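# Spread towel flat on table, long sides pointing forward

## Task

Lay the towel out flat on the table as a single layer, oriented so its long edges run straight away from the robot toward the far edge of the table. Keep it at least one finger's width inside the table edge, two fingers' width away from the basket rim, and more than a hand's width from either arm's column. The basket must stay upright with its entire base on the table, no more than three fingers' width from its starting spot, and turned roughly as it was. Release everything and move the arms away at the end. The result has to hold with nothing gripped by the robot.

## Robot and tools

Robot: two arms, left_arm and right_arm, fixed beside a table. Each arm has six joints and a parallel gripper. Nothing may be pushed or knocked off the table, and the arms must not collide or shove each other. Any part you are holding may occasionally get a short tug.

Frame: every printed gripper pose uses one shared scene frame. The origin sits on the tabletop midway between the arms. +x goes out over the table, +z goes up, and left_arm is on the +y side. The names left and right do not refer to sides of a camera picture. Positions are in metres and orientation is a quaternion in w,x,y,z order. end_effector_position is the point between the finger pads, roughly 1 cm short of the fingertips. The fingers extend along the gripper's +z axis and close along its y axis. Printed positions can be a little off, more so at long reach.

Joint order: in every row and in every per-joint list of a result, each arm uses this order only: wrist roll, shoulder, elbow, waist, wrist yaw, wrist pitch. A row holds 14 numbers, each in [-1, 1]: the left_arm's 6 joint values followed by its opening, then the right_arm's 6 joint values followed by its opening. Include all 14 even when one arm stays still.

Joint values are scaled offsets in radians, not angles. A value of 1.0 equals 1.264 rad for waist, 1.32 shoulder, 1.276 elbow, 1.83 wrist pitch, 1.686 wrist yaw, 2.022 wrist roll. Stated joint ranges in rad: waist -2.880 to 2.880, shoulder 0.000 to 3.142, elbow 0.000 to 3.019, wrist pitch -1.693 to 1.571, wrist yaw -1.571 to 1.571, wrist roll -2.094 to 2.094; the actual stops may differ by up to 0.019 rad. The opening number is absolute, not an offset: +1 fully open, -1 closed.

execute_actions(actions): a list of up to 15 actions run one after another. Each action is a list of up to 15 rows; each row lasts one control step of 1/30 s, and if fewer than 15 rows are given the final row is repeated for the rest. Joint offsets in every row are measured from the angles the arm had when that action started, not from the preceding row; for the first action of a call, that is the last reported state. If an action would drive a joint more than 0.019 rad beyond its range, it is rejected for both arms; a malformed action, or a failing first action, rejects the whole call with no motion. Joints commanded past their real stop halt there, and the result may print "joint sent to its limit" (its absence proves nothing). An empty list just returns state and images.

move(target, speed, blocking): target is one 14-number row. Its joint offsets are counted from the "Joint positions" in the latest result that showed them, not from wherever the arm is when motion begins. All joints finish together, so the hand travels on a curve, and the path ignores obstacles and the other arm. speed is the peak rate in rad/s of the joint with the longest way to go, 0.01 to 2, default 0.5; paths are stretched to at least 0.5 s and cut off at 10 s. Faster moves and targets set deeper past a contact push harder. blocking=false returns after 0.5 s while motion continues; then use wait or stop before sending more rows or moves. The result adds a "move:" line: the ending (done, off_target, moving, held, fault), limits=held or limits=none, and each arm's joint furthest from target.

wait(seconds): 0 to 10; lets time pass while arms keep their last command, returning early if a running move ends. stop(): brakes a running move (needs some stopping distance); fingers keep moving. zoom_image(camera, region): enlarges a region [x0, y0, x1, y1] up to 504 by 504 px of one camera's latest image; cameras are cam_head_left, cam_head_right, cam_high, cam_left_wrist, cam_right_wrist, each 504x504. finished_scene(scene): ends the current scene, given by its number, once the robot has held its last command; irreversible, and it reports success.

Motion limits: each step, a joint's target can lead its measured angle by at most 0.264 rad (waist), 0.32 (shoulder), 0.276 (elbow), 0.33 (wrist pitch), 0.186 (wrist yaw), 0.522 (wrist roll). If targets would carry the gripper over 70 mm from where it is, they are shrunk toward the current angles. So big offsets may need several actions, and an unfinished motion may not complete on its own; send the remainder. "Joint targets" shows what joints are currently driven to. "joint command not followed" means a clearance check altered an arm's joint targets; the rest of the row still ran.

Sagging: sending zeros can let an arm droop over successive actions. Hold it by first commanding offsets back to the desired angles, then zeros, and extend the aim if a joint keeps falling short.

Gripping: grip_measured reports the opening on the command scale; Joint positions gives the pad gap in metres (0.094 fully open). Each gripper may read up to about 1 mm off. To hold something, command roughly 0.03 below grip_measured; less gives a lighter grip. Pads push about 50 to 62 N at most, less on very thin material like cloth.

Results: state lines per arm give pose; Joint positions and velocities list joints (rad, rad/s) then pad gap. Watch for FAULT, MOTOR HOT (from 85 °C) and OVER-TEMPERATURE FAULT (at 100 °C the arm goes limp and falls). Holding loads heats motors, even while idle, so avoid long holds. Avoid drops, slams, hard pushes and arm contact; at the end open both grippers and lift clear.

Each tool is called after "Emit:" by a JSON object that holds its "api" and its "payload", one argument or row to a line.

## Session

Emit:
{"api": "execute_actions", "payload": {
  "actions": []
}}

Scene clock: 0.00 s.
left_arm: end_effector_position=(+0.6480, +0.4542, +0.2880) grip_measured=+1.000 end_effector_quat_wxyz=(+0.270, -0.239, +0.765, +0.534) | right_arm: end_effector_position=(+0.2994, -0.7069, +0.2346) grip_measured=+1.000 end_effector_quat_wxyz=(-0.027, +0.766, +0.641, +0.049)
Joint names: [wrist roll, shoulder, elbow, waist, wrist yaw, wrist pitch]
Joint positions: left_arm=[-0.071  1.954  1.793  0.15  -1.2   -0.745  0.094] | right_arm=[ 0.807  1.501  1.413 -0.901 -0.095 -1.543  0.094]
Joint velocities: left_arm=[-0.022 -0.015 -0.002  0.005  0.022  0.002  0.   ] | right_arm=[ 0.022 -0.015  0.002 -0.005  0.051  0.002  0.   ]
Motor temperatures (°C, as the motors report them): left_arm=[25 25 25 22 26 26] | right_arm=[23 26 26 24 25 25]
Joint targets: left_arm=[-0.071 1.964 1.816 0.150 -1.200 -0.743] | right_arm=[0.807 1.499 1.438 -0.901 -0.095 -1.543]

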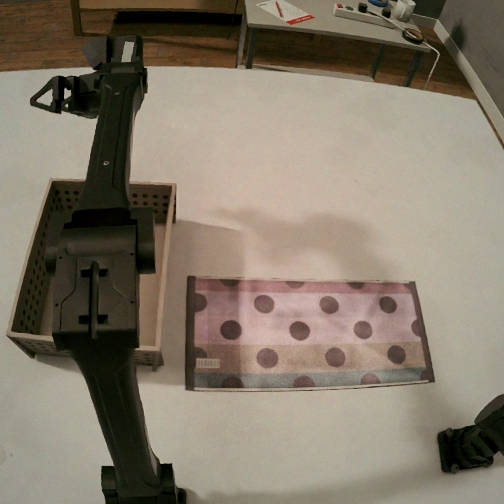

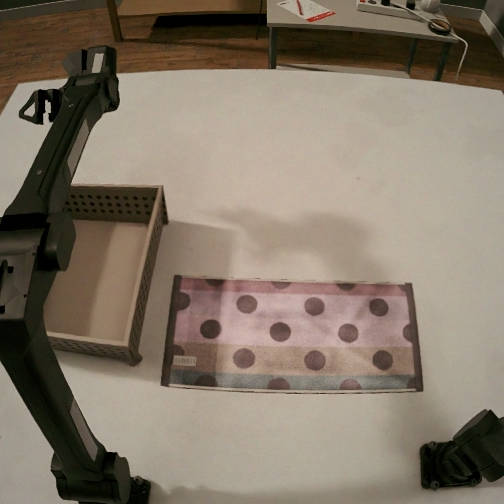

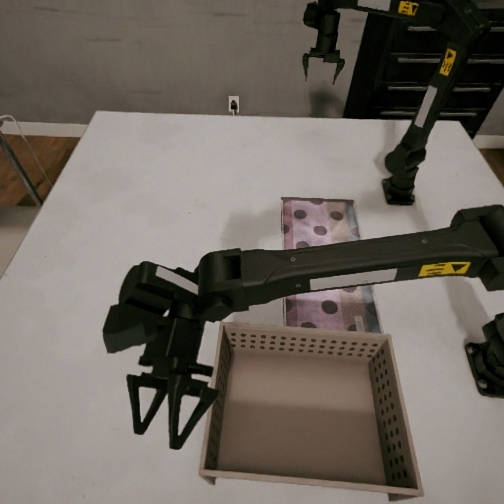

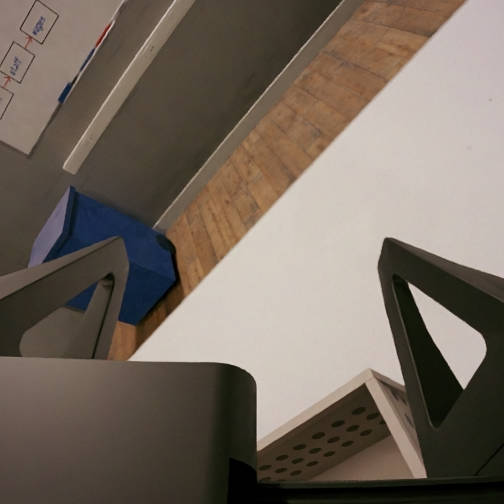

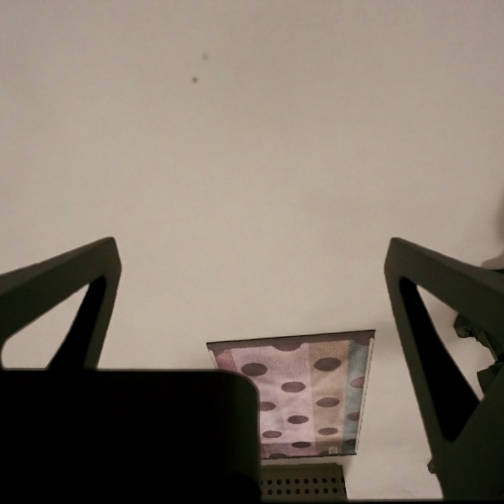

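Emit:
{"api": "move", "payload": {
  "target": [0.646,-0.565,-0.61,-0.327,0.712,-0.34,1,0.48,-0.064,-0.47,0.906,0.056,0.32,1],
  "speed": 1
}}

Emit:
{"api": "move", "payload": {
  "target": [0,0.13,-0.195,0,0,0.225,1,0,0,0.01,0,0,0,1]
}}

Scene clock: 12.47 s.
left_arm: end_effector_position=(+0.2859, +0.1353, +0.1916) grip_measured=+1.000 end_effector_quat_wxyz=(+0.013, +0.706, +0.708, +0.008) | right_arm: end_effector_position=(+0.3667, -0.2974, +0.0459) grip_measured=+1.000 end_effector_quat_wxyz=(-0.008, +0.701, +0.713, -0.009)
Joint names: [wrist roll, shoulder, elbow, waist, wrist yaw, wrist pitch]
Joint positions: left_arm=[ 1.227  1.202  1.015 -0.263 -0.004 -1.353  0.094] | right_arm=[ 1.768  1.434  0.81   0.252 -0.003 -0.971  0.094]
Joint velocities: left_arm=[-0.007 -0.005 -0.017 -0.015  0.007 -0.012  0.   ] | right_arm=[-0.022 -0.005 -0.017 -0.015 -0.037  0.012  0.   ]
Motor temperatures (°C, as the motors report them): left_arm=[25 27 28 22 26 26] | right_arm=[23 27 28 24 25 25]
Joint targets: left_arm=[1.235 1.208 1.015 -0.263 0.000 -1.367] | right_arm=[1.777 1.417 0.813 0.244 -0.000 -0.958]
move: done; limits=none; left_arm: farthest joint: the wrist pitch, 0.015 radians from its target (0.622 radians at the start); right_arm: farthest joint: the shoulder, 0.018 radians from its target (0.085 radians at the start)

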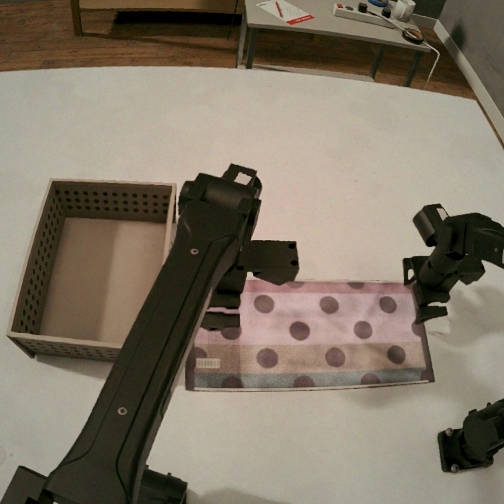

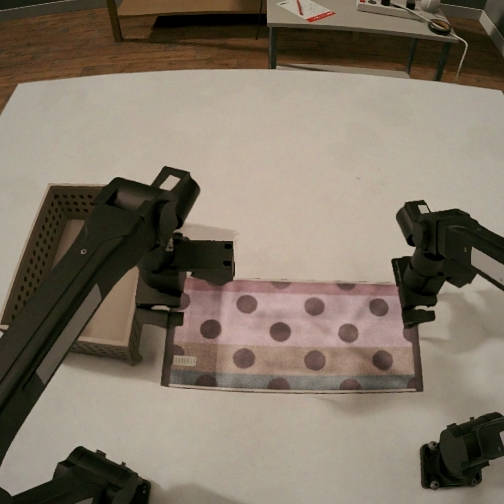

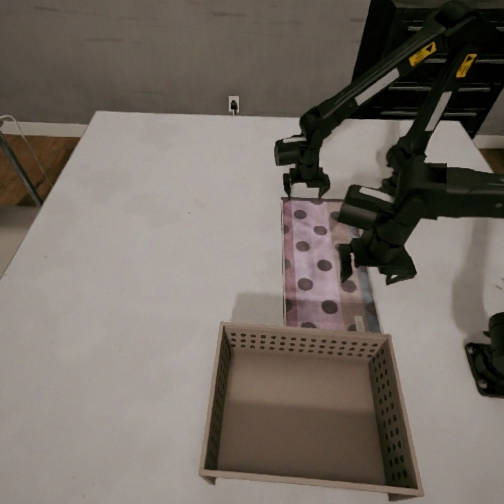

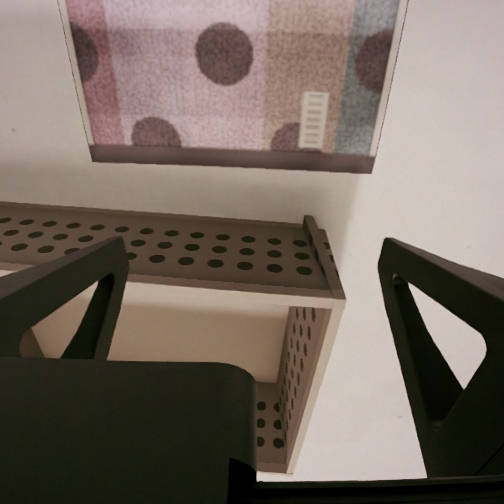

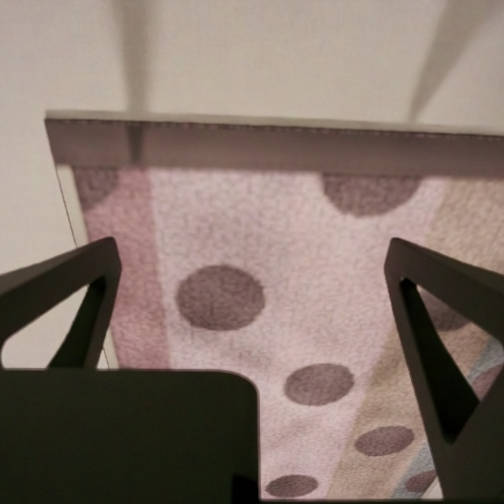

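Scene clock: 13.80 s.
left_arm: end_effector_position=(+0.2827, +0.1365, +0.0529) grip_measured=+1.000 end_effector_quat_wxyz=(+0.003, +0.706, +0.708, +0.004) | right_arm: end_effector_position=(+0.3667, -0.2974, +0.0459) grip_measured=+1.000 end_effector_quat_wxyz=(-0.008, +0.701, +0.713, -0.009)
Joint names: [wrist roll, shoulder, elbow, waist, wrist yaw, wrist pitch]
Joint positions: left_arm=[ 1.227  1.365  0.763 -0.263 -0.004 -0.959  0.094] | right_arm=[ 1.768  1.434  0.81   0.252 -0.003 -0.971  0.094]
Joint velocities: left_arm=[-0.037 -0.005  0.002 -0.015  0.022 -0.012  0.   ] | right_arm=[-0.066 -0.005 -0.002 -0.015 -0.037 -0.017  0.   ]
Motor temperatures (°C, as the motors report them): left_arm=[25 27 28 22 26 26] | right_arm=[23 27 28 24 25 25]
Joint targets: left_arm=[1.226 1.373 0.766 -0.263 -0.004 -0.941] | right_arm=[1.768 1.434 0.823 0.252 -0.003 -0.971]
move: done; limits=none; left_arm: farthest joint: the wrist pitch, 0.018 radians from its target (0.411 radians at the start); right_arm: farthest joint: the elbow, 0.013 radians from its target (0.013 radians at the start)

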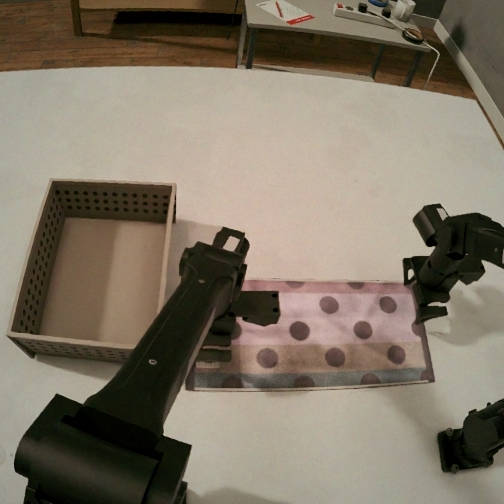

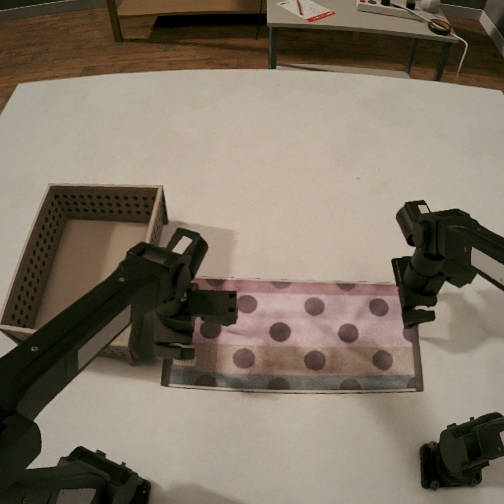

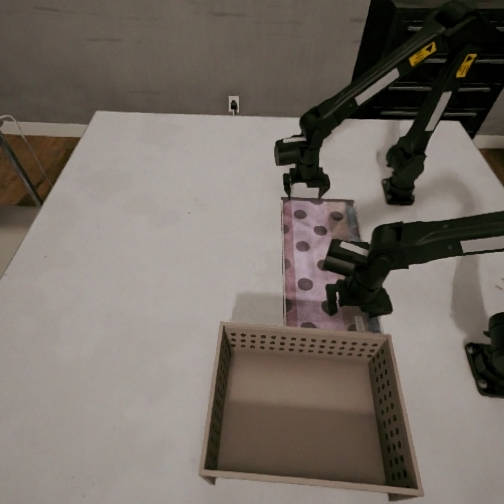

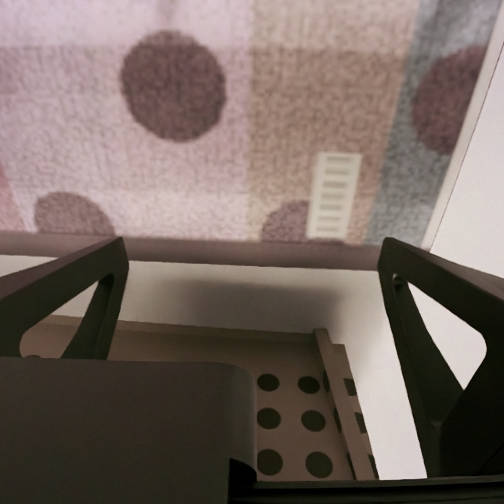

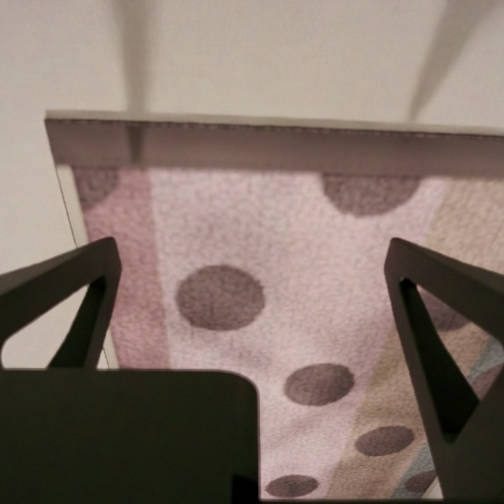

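Emit:
{"api": "move", "payload": {
  "target": [0,0.095,-0.04,0,0,0.082,1,0.005,0.066,-0.038,0,0,0.085,1],
  "speed": 0.2
}}

Scene clock: 17.13 s.
left_arm: end_effector_position=(+0.2813, +0.1370, +0.0082) grip_measured=+1.000 end_effector_quat_wxyz=(-0.007, +0.706, +0.708, -0.001) | right_arm: end_effector_position=(+0.3784, -0.2948, +0.0192) grip_measured=+1.000 end_effector_quat_wxyz=(+0.006, +0.701, +0.713, +0.012)
Joint names: [wrist roll, shoulder, elbow, waist, wrist yaw, wrist pitch]
Joint positions: left_arm=[ 1.227  1.468  0.719 -0.263 -0.004 -0.836  0.094] | right_arm=[ 1.768  1.485  0.776  0.252 -0.003 -0.836  0.094]
Joint velocities: left_arm=[-0.051 -0.015 -0.017 -0.005 -0.095  0.007  0.   ] | right_arm=[ 0.007  0.005 -0.002 -0.024 -0.022 -0.032  0.   ]
Motor temperatures (°C, as the motors report them): left_arm=[25 27 28 22 26 26] | right_arm=[23 27 29 24 25 25]
Joint targets: left_arm=[1.227 1.491 0.712 -0.263 -0.004 -0.809] | right_arm=[1.778 1.521 0.761 0.252 -0.003 -0.815]
move: off_target (left_arm, right_arm); limits=none; left_arm: farthest joint: the wrist pitch, 0.027 radians from its target (0.150 radians at the start); right_arm: farthest joint: the shoulder, 0.036 radians from its target (0.087 radians at the start)

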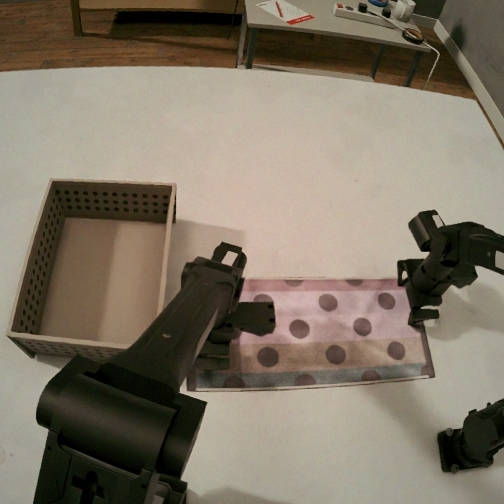

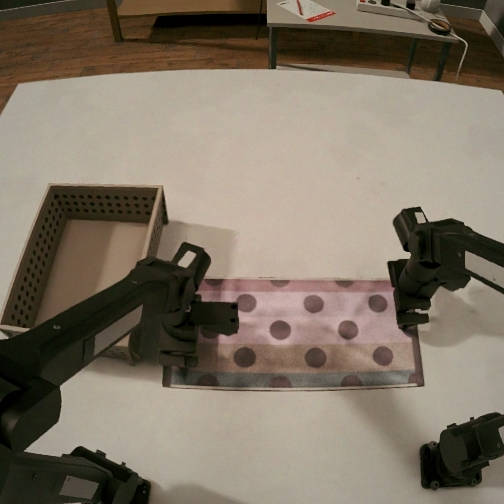

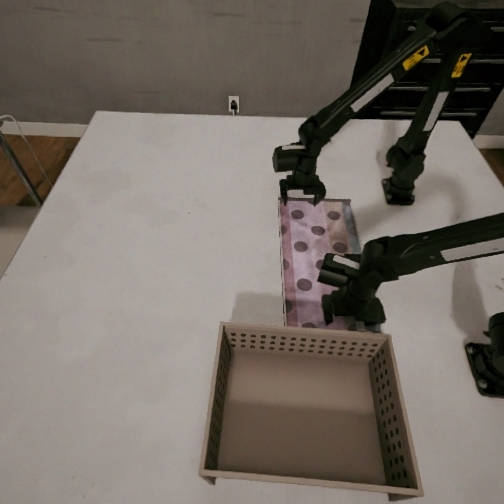

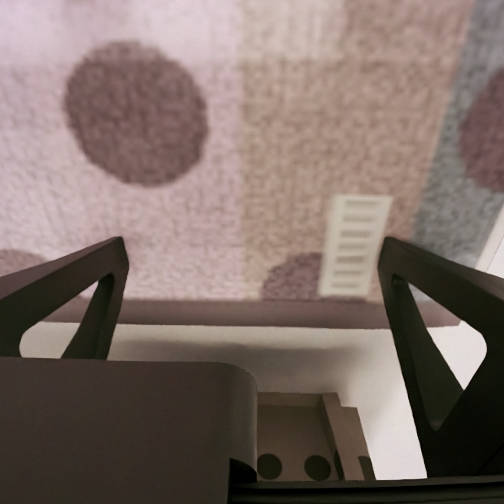

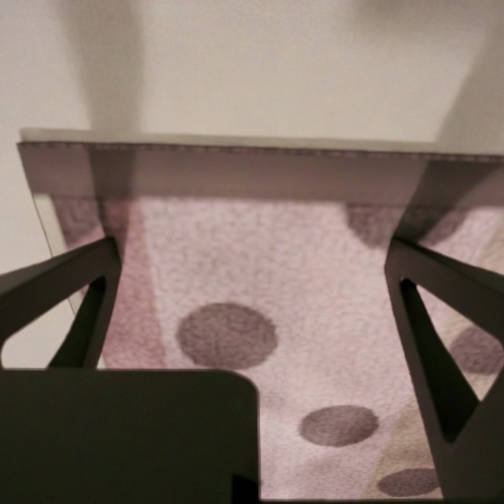

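Emit:
{"api": "move", "payload": {
  "target": [-0.3,0.02,-0.003,-0.172,0,0.01,1,-0.216,0.25,0.317,-0.038,0,-0.055,1],
  "speed": 0.3
}}

Scene clock: 28.33 s.
left_arm: end_effector_position=(+0.2520, +0.0751, +0.0090) grip_measured=+1.000 end_effector_quat_wxyz=(-0.006, +0.558, +0.830, +0.002) | right_arm: end_effector_position=(+0.5095, -0.2850, +0.0232) grip_measured=+1.000 end_effector_quat_wxyz=(+0.010, +0.550, +0.835, +0.011)
Joint names: [wrist roll, shoulder, elbow, waist, wrist yaw, wrist pitch]
Joint positions: left_arm=[ 0.632  1.465  0.719 -0.472 -0.004 -0.836  0.094] | right_arm=[ 1.342  1.771  1.16   0.214 -0.003 -0.93   0.094]
Joint velocities: left_arm=[ 0.007 -0.005 -0.002  0.005  0.022 -0.002  0.   ] | right_arm=[ 0.007 -0.005 -0.017 -0.005 -0.066 -0.012  0.   ]
Motor temperatures (°C, as the motors report them): left_arm=[25 26 28 22 26 26] | right_arm=[23 26 28 24 25 25]
Joint targets: left_arm=[0.620 1.495 0.715 -0.480 -0.004 -0.817] | right_arm=[1.332 1.815 1.181 0.204 -0.003 -0.936]
move: off_target (left_arm, right_arm); limits=none; left_arm: farthest joint: the shoulder, 0.029 radians from its target (0.026 radians at the start); right_arm: farthest joint: the shoulder, 0.044 radians from its target (0.330 radians at the start)

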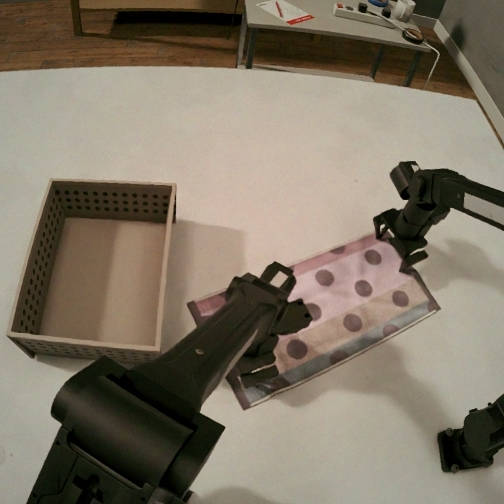

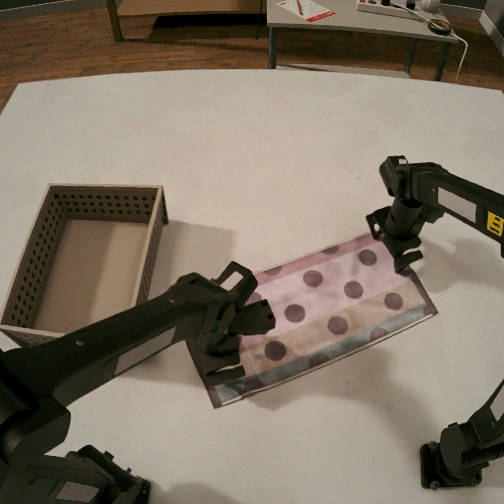

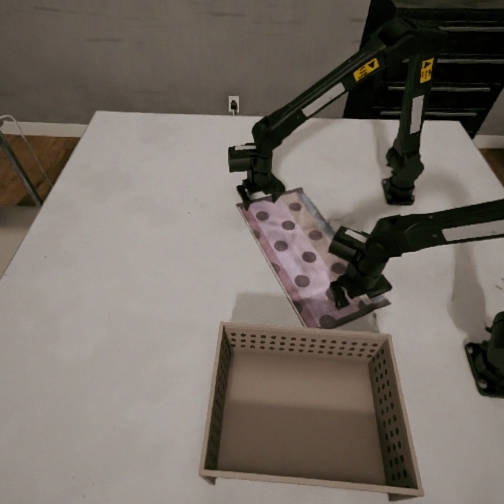

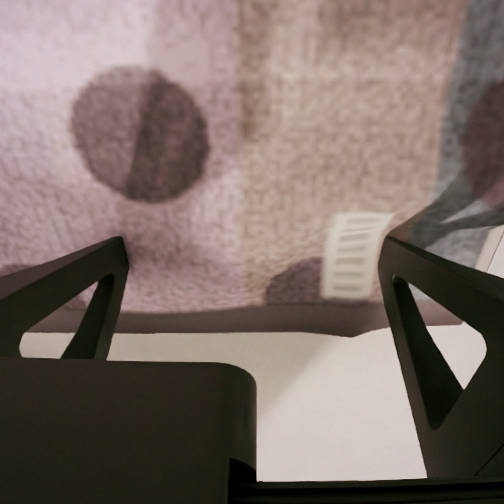

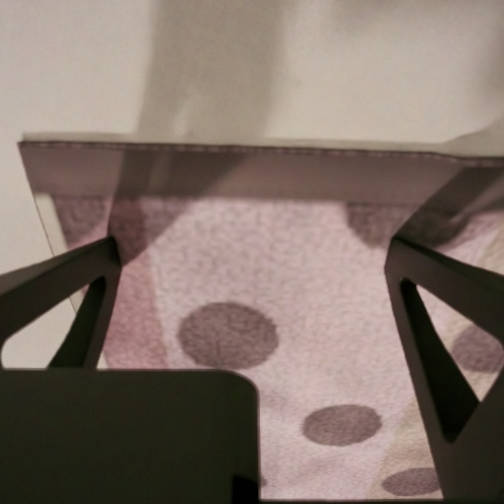

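Emit:
{"api": "move", "payload": {
  "target": [-0.298,0.022,-0.003,-0.165,0,0.01,1,-0.15,0.193,0.283,0.08,0,-0.07,1],
  "speed": 0.3
}}

Emit:
{"api": "move", "payload": {
  "target": [-0.297,0.046,0.05,-0.166,0,0.005,1,-0.124,0.13,0.195,0.128,0,-0.055,1],
  "speed": 0.3
}}

Scene clock: 33.93 s.
left_arm: end_effector_position=(+0.2122, +0.0230, +0.0090) grip_measured=+1.000 end_effector_quat_wxyz=(-0.005, +0.387, +0.922, +0.004) | right_arm: end_effector_position=(+0.5930, -0.2161, +0.0268) grip_measured=+1.000 end_effector_quat_wxyz=(+0.013, +0.379, +0.925, +0.011)
Joint names: [wrist roll, shoulder, elbow, waist, wrist yaw, wrist pitch]
Joint positions: left_arm=[ 0.041  1.465  0.719 -0.673 -0.004 -0.836  0.094] | right_arm=[ 1.048  1.98   1.494  0.306 -0.002 -1.051  0.094]
Joint velocities: left_arm=[-0.007  0.015  0.007 -0.005 -0.007  0.012  0.   ] | right_arm=[-0.007  0.005 -0.027 -0.015 -0.037  0.002  0.   ]
Motor temperatures (°C, as the motors report them): left_arm=[25 26 27 22 26 26] | right_arm=[23 27 29 24 25 25]
Joint targets: left_arm=[0.029 1.494 0.715 -0.681 -0.004 -0.817] | right_arm=[1.039 2.026 1.521 0.316 -0.003 -1.058]
move: off_target (left_arm, right_arm); limits=none; left_arm: farthest joint: the shoulder, 0.029 radians from its target (0.029 radians at the start); right_arm: farthest joint: the shoulder, 0.046 radians from its target (0.255 radians at the start)

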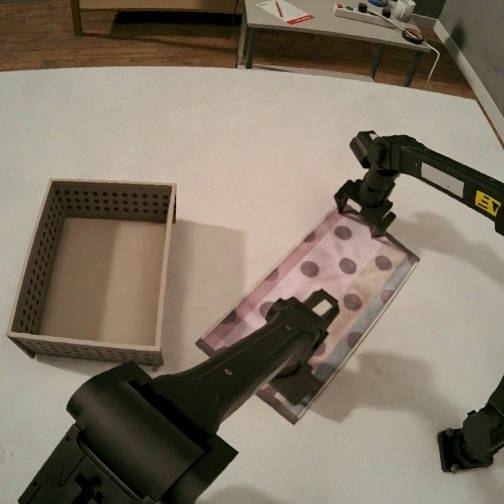

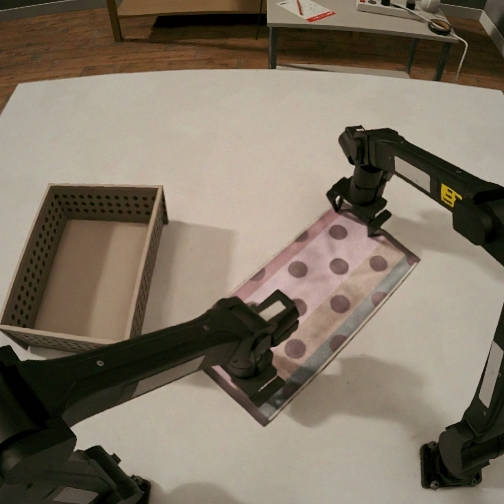

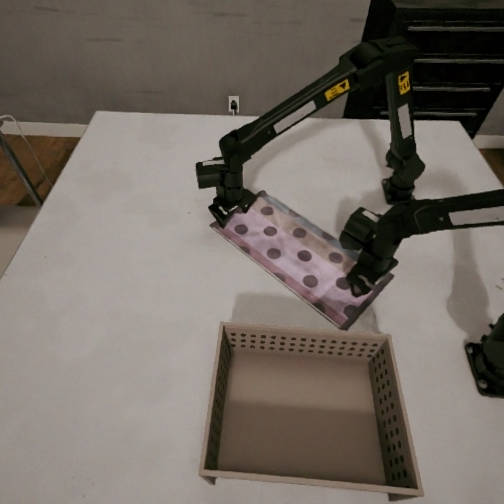

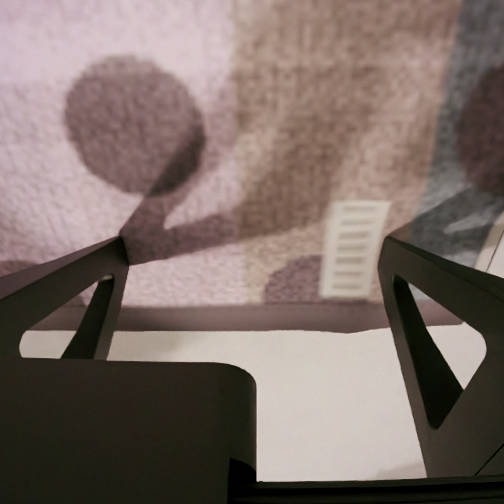

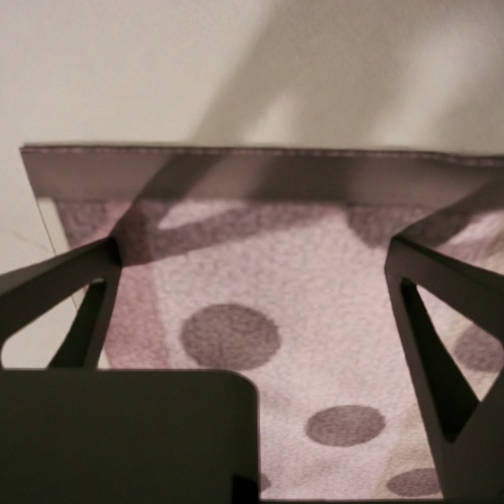

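Scene clock: 36.57 s.
left_arm: end_effector_position=(+0.1708, -0.0326, +0.0089) grip_measured=+1.000 end_effector_quat_wxyz=(-0.002, +0.203, +0.979, +0.004) | right_arm: end_effector_position=(+0.6115, -0.1100, +0.0288) grip_measured=+1.000 end_effector_quat_wxyz=(+0.013, +0.189, +0.982, +0.010)
Joint names: [wrist roll, shoulder, elbow, waist, wrist yaw, wrist pitch]
Joint positions: left_arm=[-0.548  1.499  0.756 -0.876 -0.004 -0.836  0.094] | right_arm=[ 0.805  2.107  1.712  0.461 -0.001 -1.143  0.094]
Joint velocities: left_arm=[-0.095 -0.005  0.002 -0.015 -0.022 -0.007  0.   ] | right_arm=[ 0.007 -0.015  0.012 -0.005 -0.022  0.002  0.   ]
Motor temperatures (°C, as the motors report them): left_arm=[25 26 28 22 26 26] | right_arm=[23 27 29 24 25 25]
Joint targets: left_arm=[-0.560 1.526 0.783 -0.883 -0.004 -0.827] | right_arm=[0.797 2.152 1.743 0.468 -0.002 -1.152]
move: off_target (left_arm, right_arm); limits=none; left_arm: farthest joint: the shoulder, 0.027 radians from its target (0.060 radians at the start); right_arm: farthest joint: the shoulder, 0.045 radians from its target (0.172 radians at the start)

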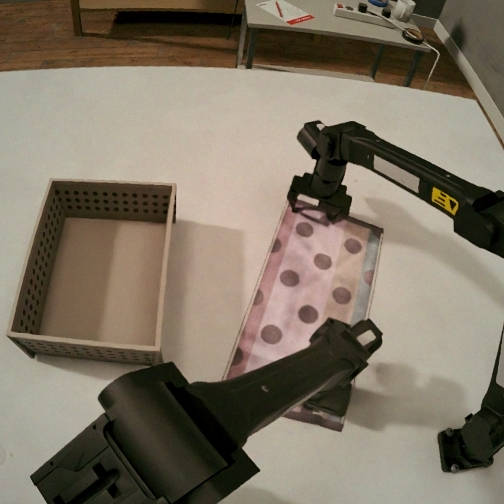

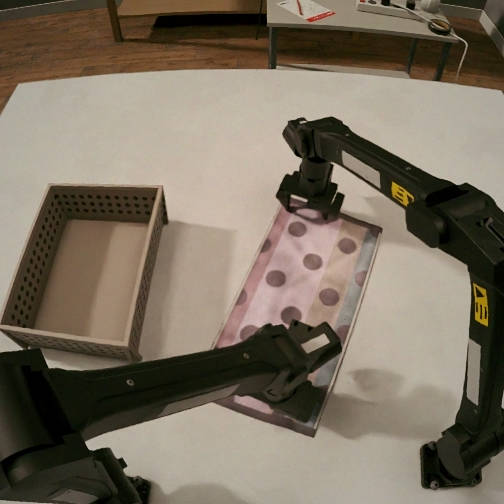

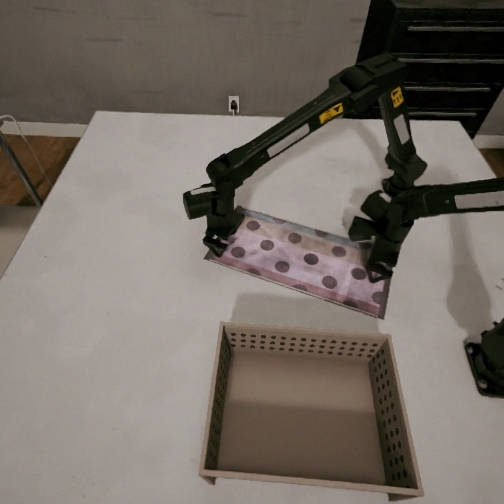

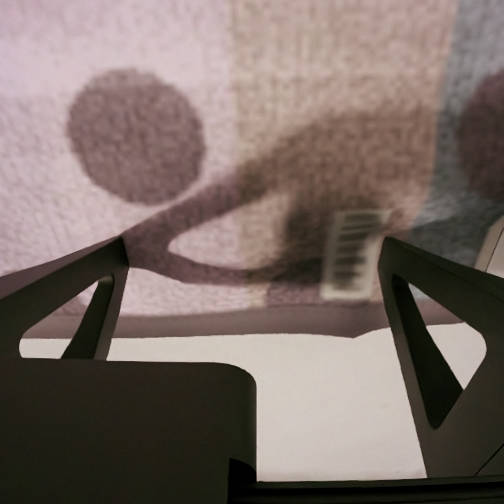

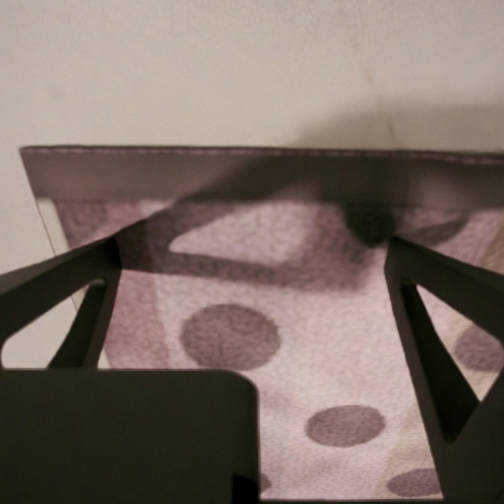

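Emit:
{"api": "move", "payload": {
  "target": [-0.249,0.066,0.08,-0.08,0,-0.012,1,-0.11,0.14,0.222,0.15,0,-0.067,1],
  "speed": 0.25
}}

Emit:
{"api": "move", "payload": {
  "target": [0,-0.08,0.04,0,0,-0.07,1,0,-0.11,0.03,0,0,-0.08,1]
}}

Emit:
{"api": "move", "payload": {
  "target": [0,-0.45,-0.22,0,0,-0.15,1,0,-0.4,-0.3,-0.62,0,-0.05,1],
  "speed": 0.9
}}

Scene clock: 43.57 s.
left_arm: end_effector_position=(+0.1585, -0.0740, +0.0094) grip_measured=+1.000 end_effector_quat_wxyz=(+0.002, +0.004, +1.000, +0.001) | right_arm: end_effector_position=(+0.5956, +0.0210, +0.0309) grip_measured=+1.000 end_effector_quat_wxyz=(+0.012, -0.009, +1.000, +0.009)
Joint names: [wrist roll, shoulder, elbow, waist, wrist yaw, wrist pitch]
Joint positions: left_arm=[-1.039  1.56   0.83  -0.968 -0.004 -0.841  0.094] | right_arm=[ 0.59   2.245  1.96   0.646 -0.    -1.256  0.094]
Joint velocities: left_arm=[ 0.022  0.005 -0.012 -0.005 -0.051  0.012  0.   ] | right_arm=[ 0.007 -0.024 -0.002 -0.015 -0.022 -0.007  0.   ]
Motor temperatures (°C, as the motors report them): left_arm=[25 26 28 22 26 26] | right_arm=[23 27 30 24 25 25]
Joint targets: left_arm=[-1.051 1.586 0.858 -0.978 -0.003 -0.858] | right_arm=[0.582 2.291 1.995 0.650 -0.001 -1.265]
move: off_target (left_arm, right_arm); limits=none; left_arm: farthest joint: the elbow, 0.028 radians from its target (0.102 radians at the start); right_arm: farthest joint: the shoulder, 0.047 radians from its target (0.185 radians at the start)

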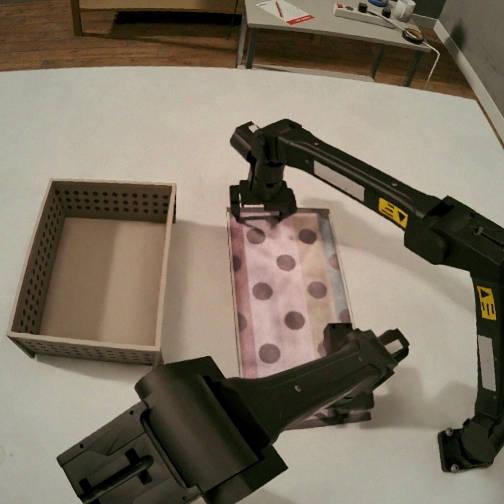

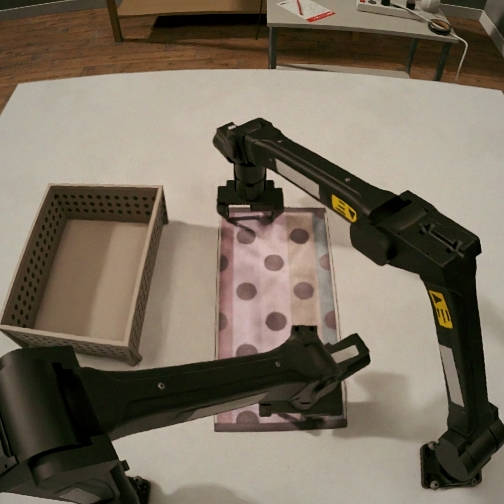

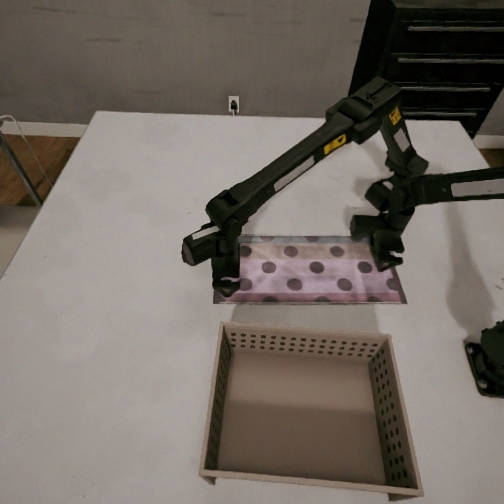

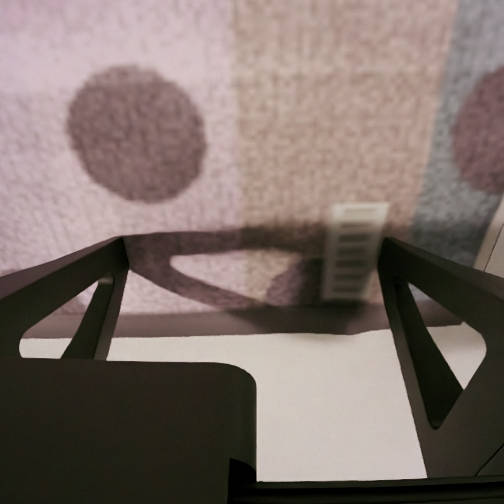

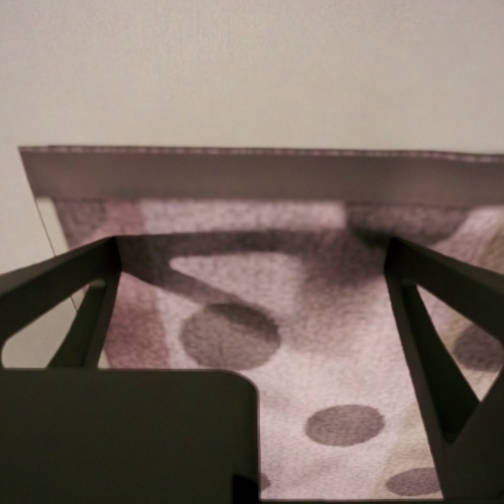

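Scene clock: 44.47 s.
left_arm: end_effector_position=(+0.1549, -0.0677, +0.0527) grip_measured=+1.000 end_effector_quat_wxyz=(+0.006, +0.004, +1.000, -0.006) | right_arm: end_effector_position=(+0.5763, +0.0076, +0.1313) grip_measured=+1.000 end_effector_quat_wxyz=(+0.023, -0.009, +1.000, +0.015)
Joint names: [wrist roll, shoulder, elbow, waist, wrist yaw, wrist pitch]
Joint positions: left_arm=[-1.039  1.45   0.849 -0.968 -0.004 -0.952  0.094] | right_arm=[ 0.59   2.092  1.966  0.646 -0.    -1.39   0.094]
Joint velocities: left_arm=[-0.022 -0.005 -0.007 -0.015 -0.037 -0.002  0.   ] | right_arm=[-0.007 -0.015 -0.012 -0.015 -0.007  0.002  0.   ]
Motor temperatures (°C, as the motors report them): left_arm=[25 26 28 22 26 26] | right_arm=[23 28 30 24 25 25]
Joint targets: left_arm=[-1.039 1.454 0.881 -0.968 -0.004 -0.970] | right_arm=[0.590 2.100 1.999 0.646 -0.000 -1.402]
move: off_target (left_arm, right_arm); limits=none; left_arm: farthest joint: the elbow, 0.032 radians from its target (0.051 radians at the start); right_arm: farthest joint: the elbow, 0.032 radians from its target (0.038 radians at the start)

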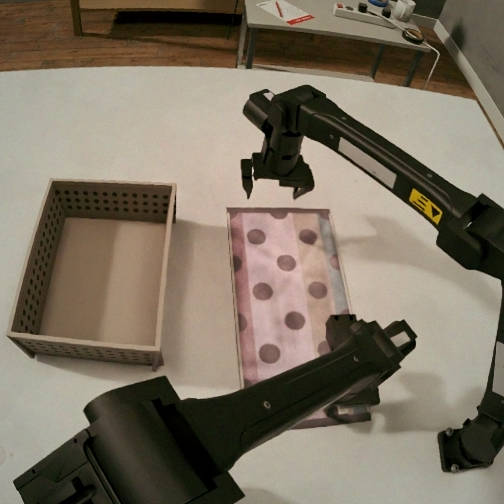

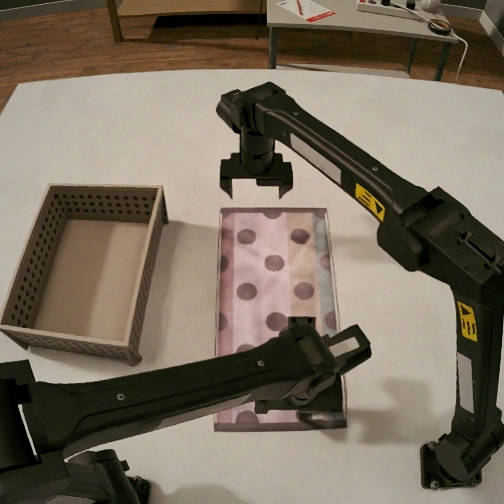

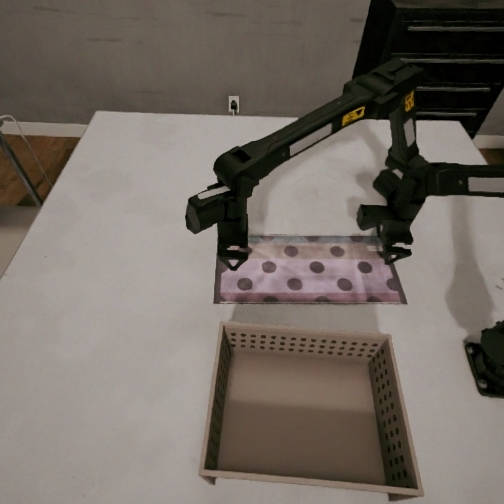

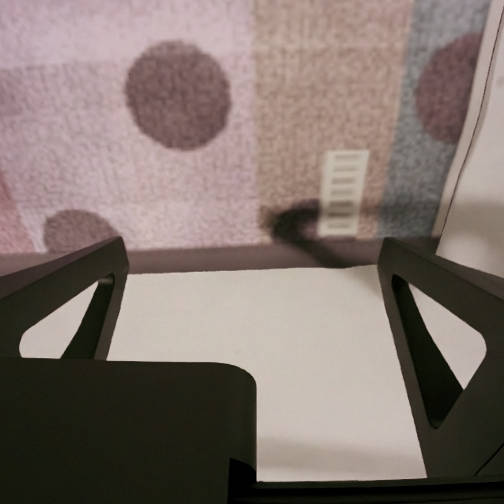

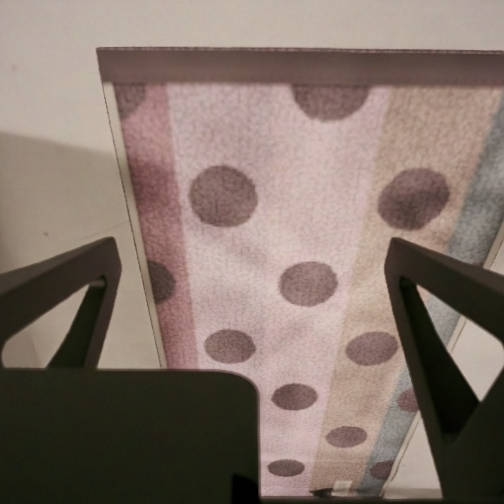

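Scene clock: 46.13 s.
left_arm: end_effector_position=(+0.0783, +0.0652, +0.1090) grip_measured=+1.000 end_effector_quat_wxyz=(+0.021, +0.004, +0.999, -0.033) | right_arm: end_effector_position=(+0.5219, -0.4557, +0.2790) grip_measured=+1.000 end_effector_quat_wxyz=(+0.065, +0.371, +0.926, +0.013)
Joint names: [wrist roll, shoulder, elbow, waist, wrist yaw, wrist pitch]
Joint positions: left_arm=[-1.039  0.85   0.57  -0.968 -0.004 -1.211  0.094] | right_arm=[ 0.59   1.55   1.582 -0.134  0.002 -1.471  0.094]
Joint velocities: left_arm=[-0.051 -0.015 -0.002 -0.015 -0.007 -0.012  0.   ] | right_arm=[-0.022  0.005 -0.007 -0.015 -0.007  0.007  0.   ]
Motor temperatures (°C, as the motors report them): left_arm=[25 26 28 22 26 26] | right_arm=[23 28 30 24 25 25]
Joint targets: left_arm=[-1.039 0.856 0.568 -0.968 -0.004 -1.227] | right_arm=[0.590 1.564 1.584 -0.138 0.000 -1.481]
move: done; limits=none; left_arm: farthest joint: the wrist pitch, 0.015 radians from its target (0.274 radians at the start); right_arm: farthest joint: the shoulder, 0.014 radians from its target (0.528 radians at the start)

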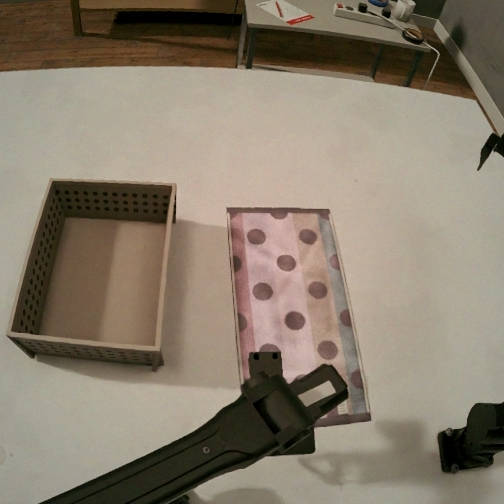

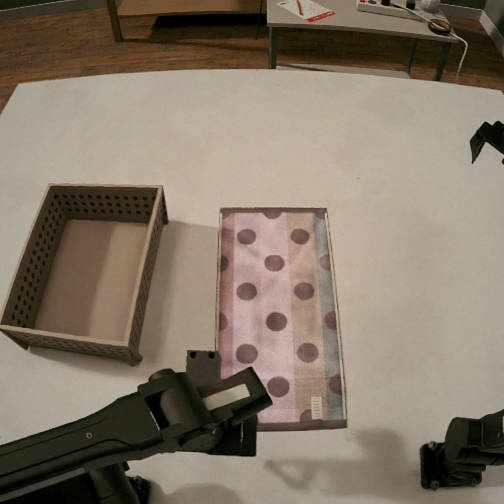

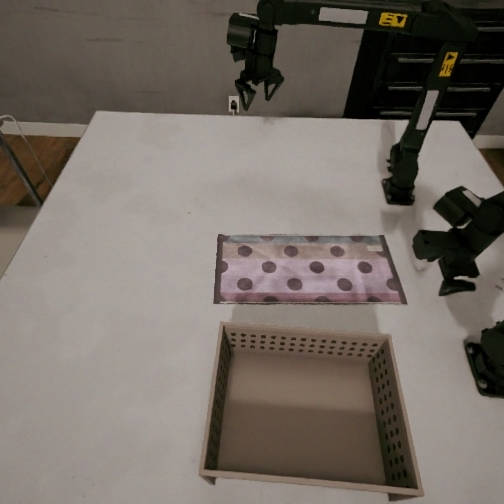

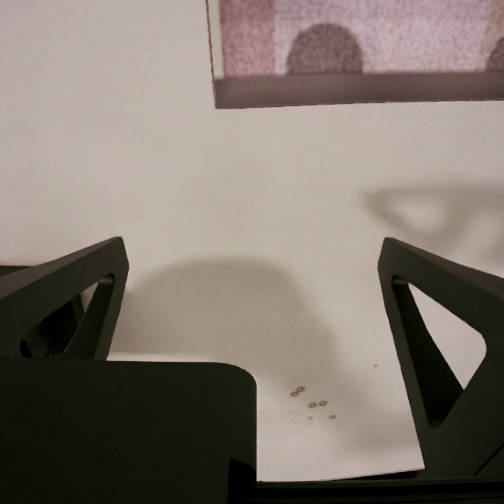

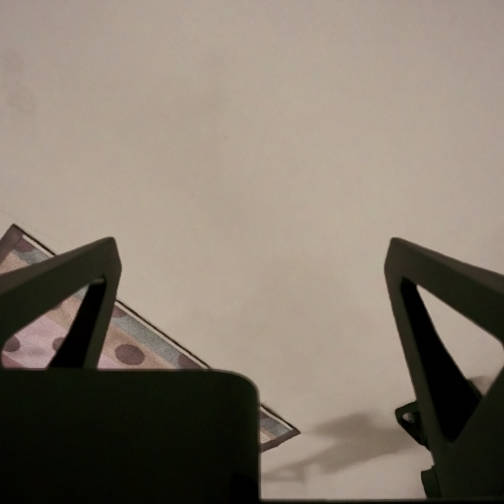

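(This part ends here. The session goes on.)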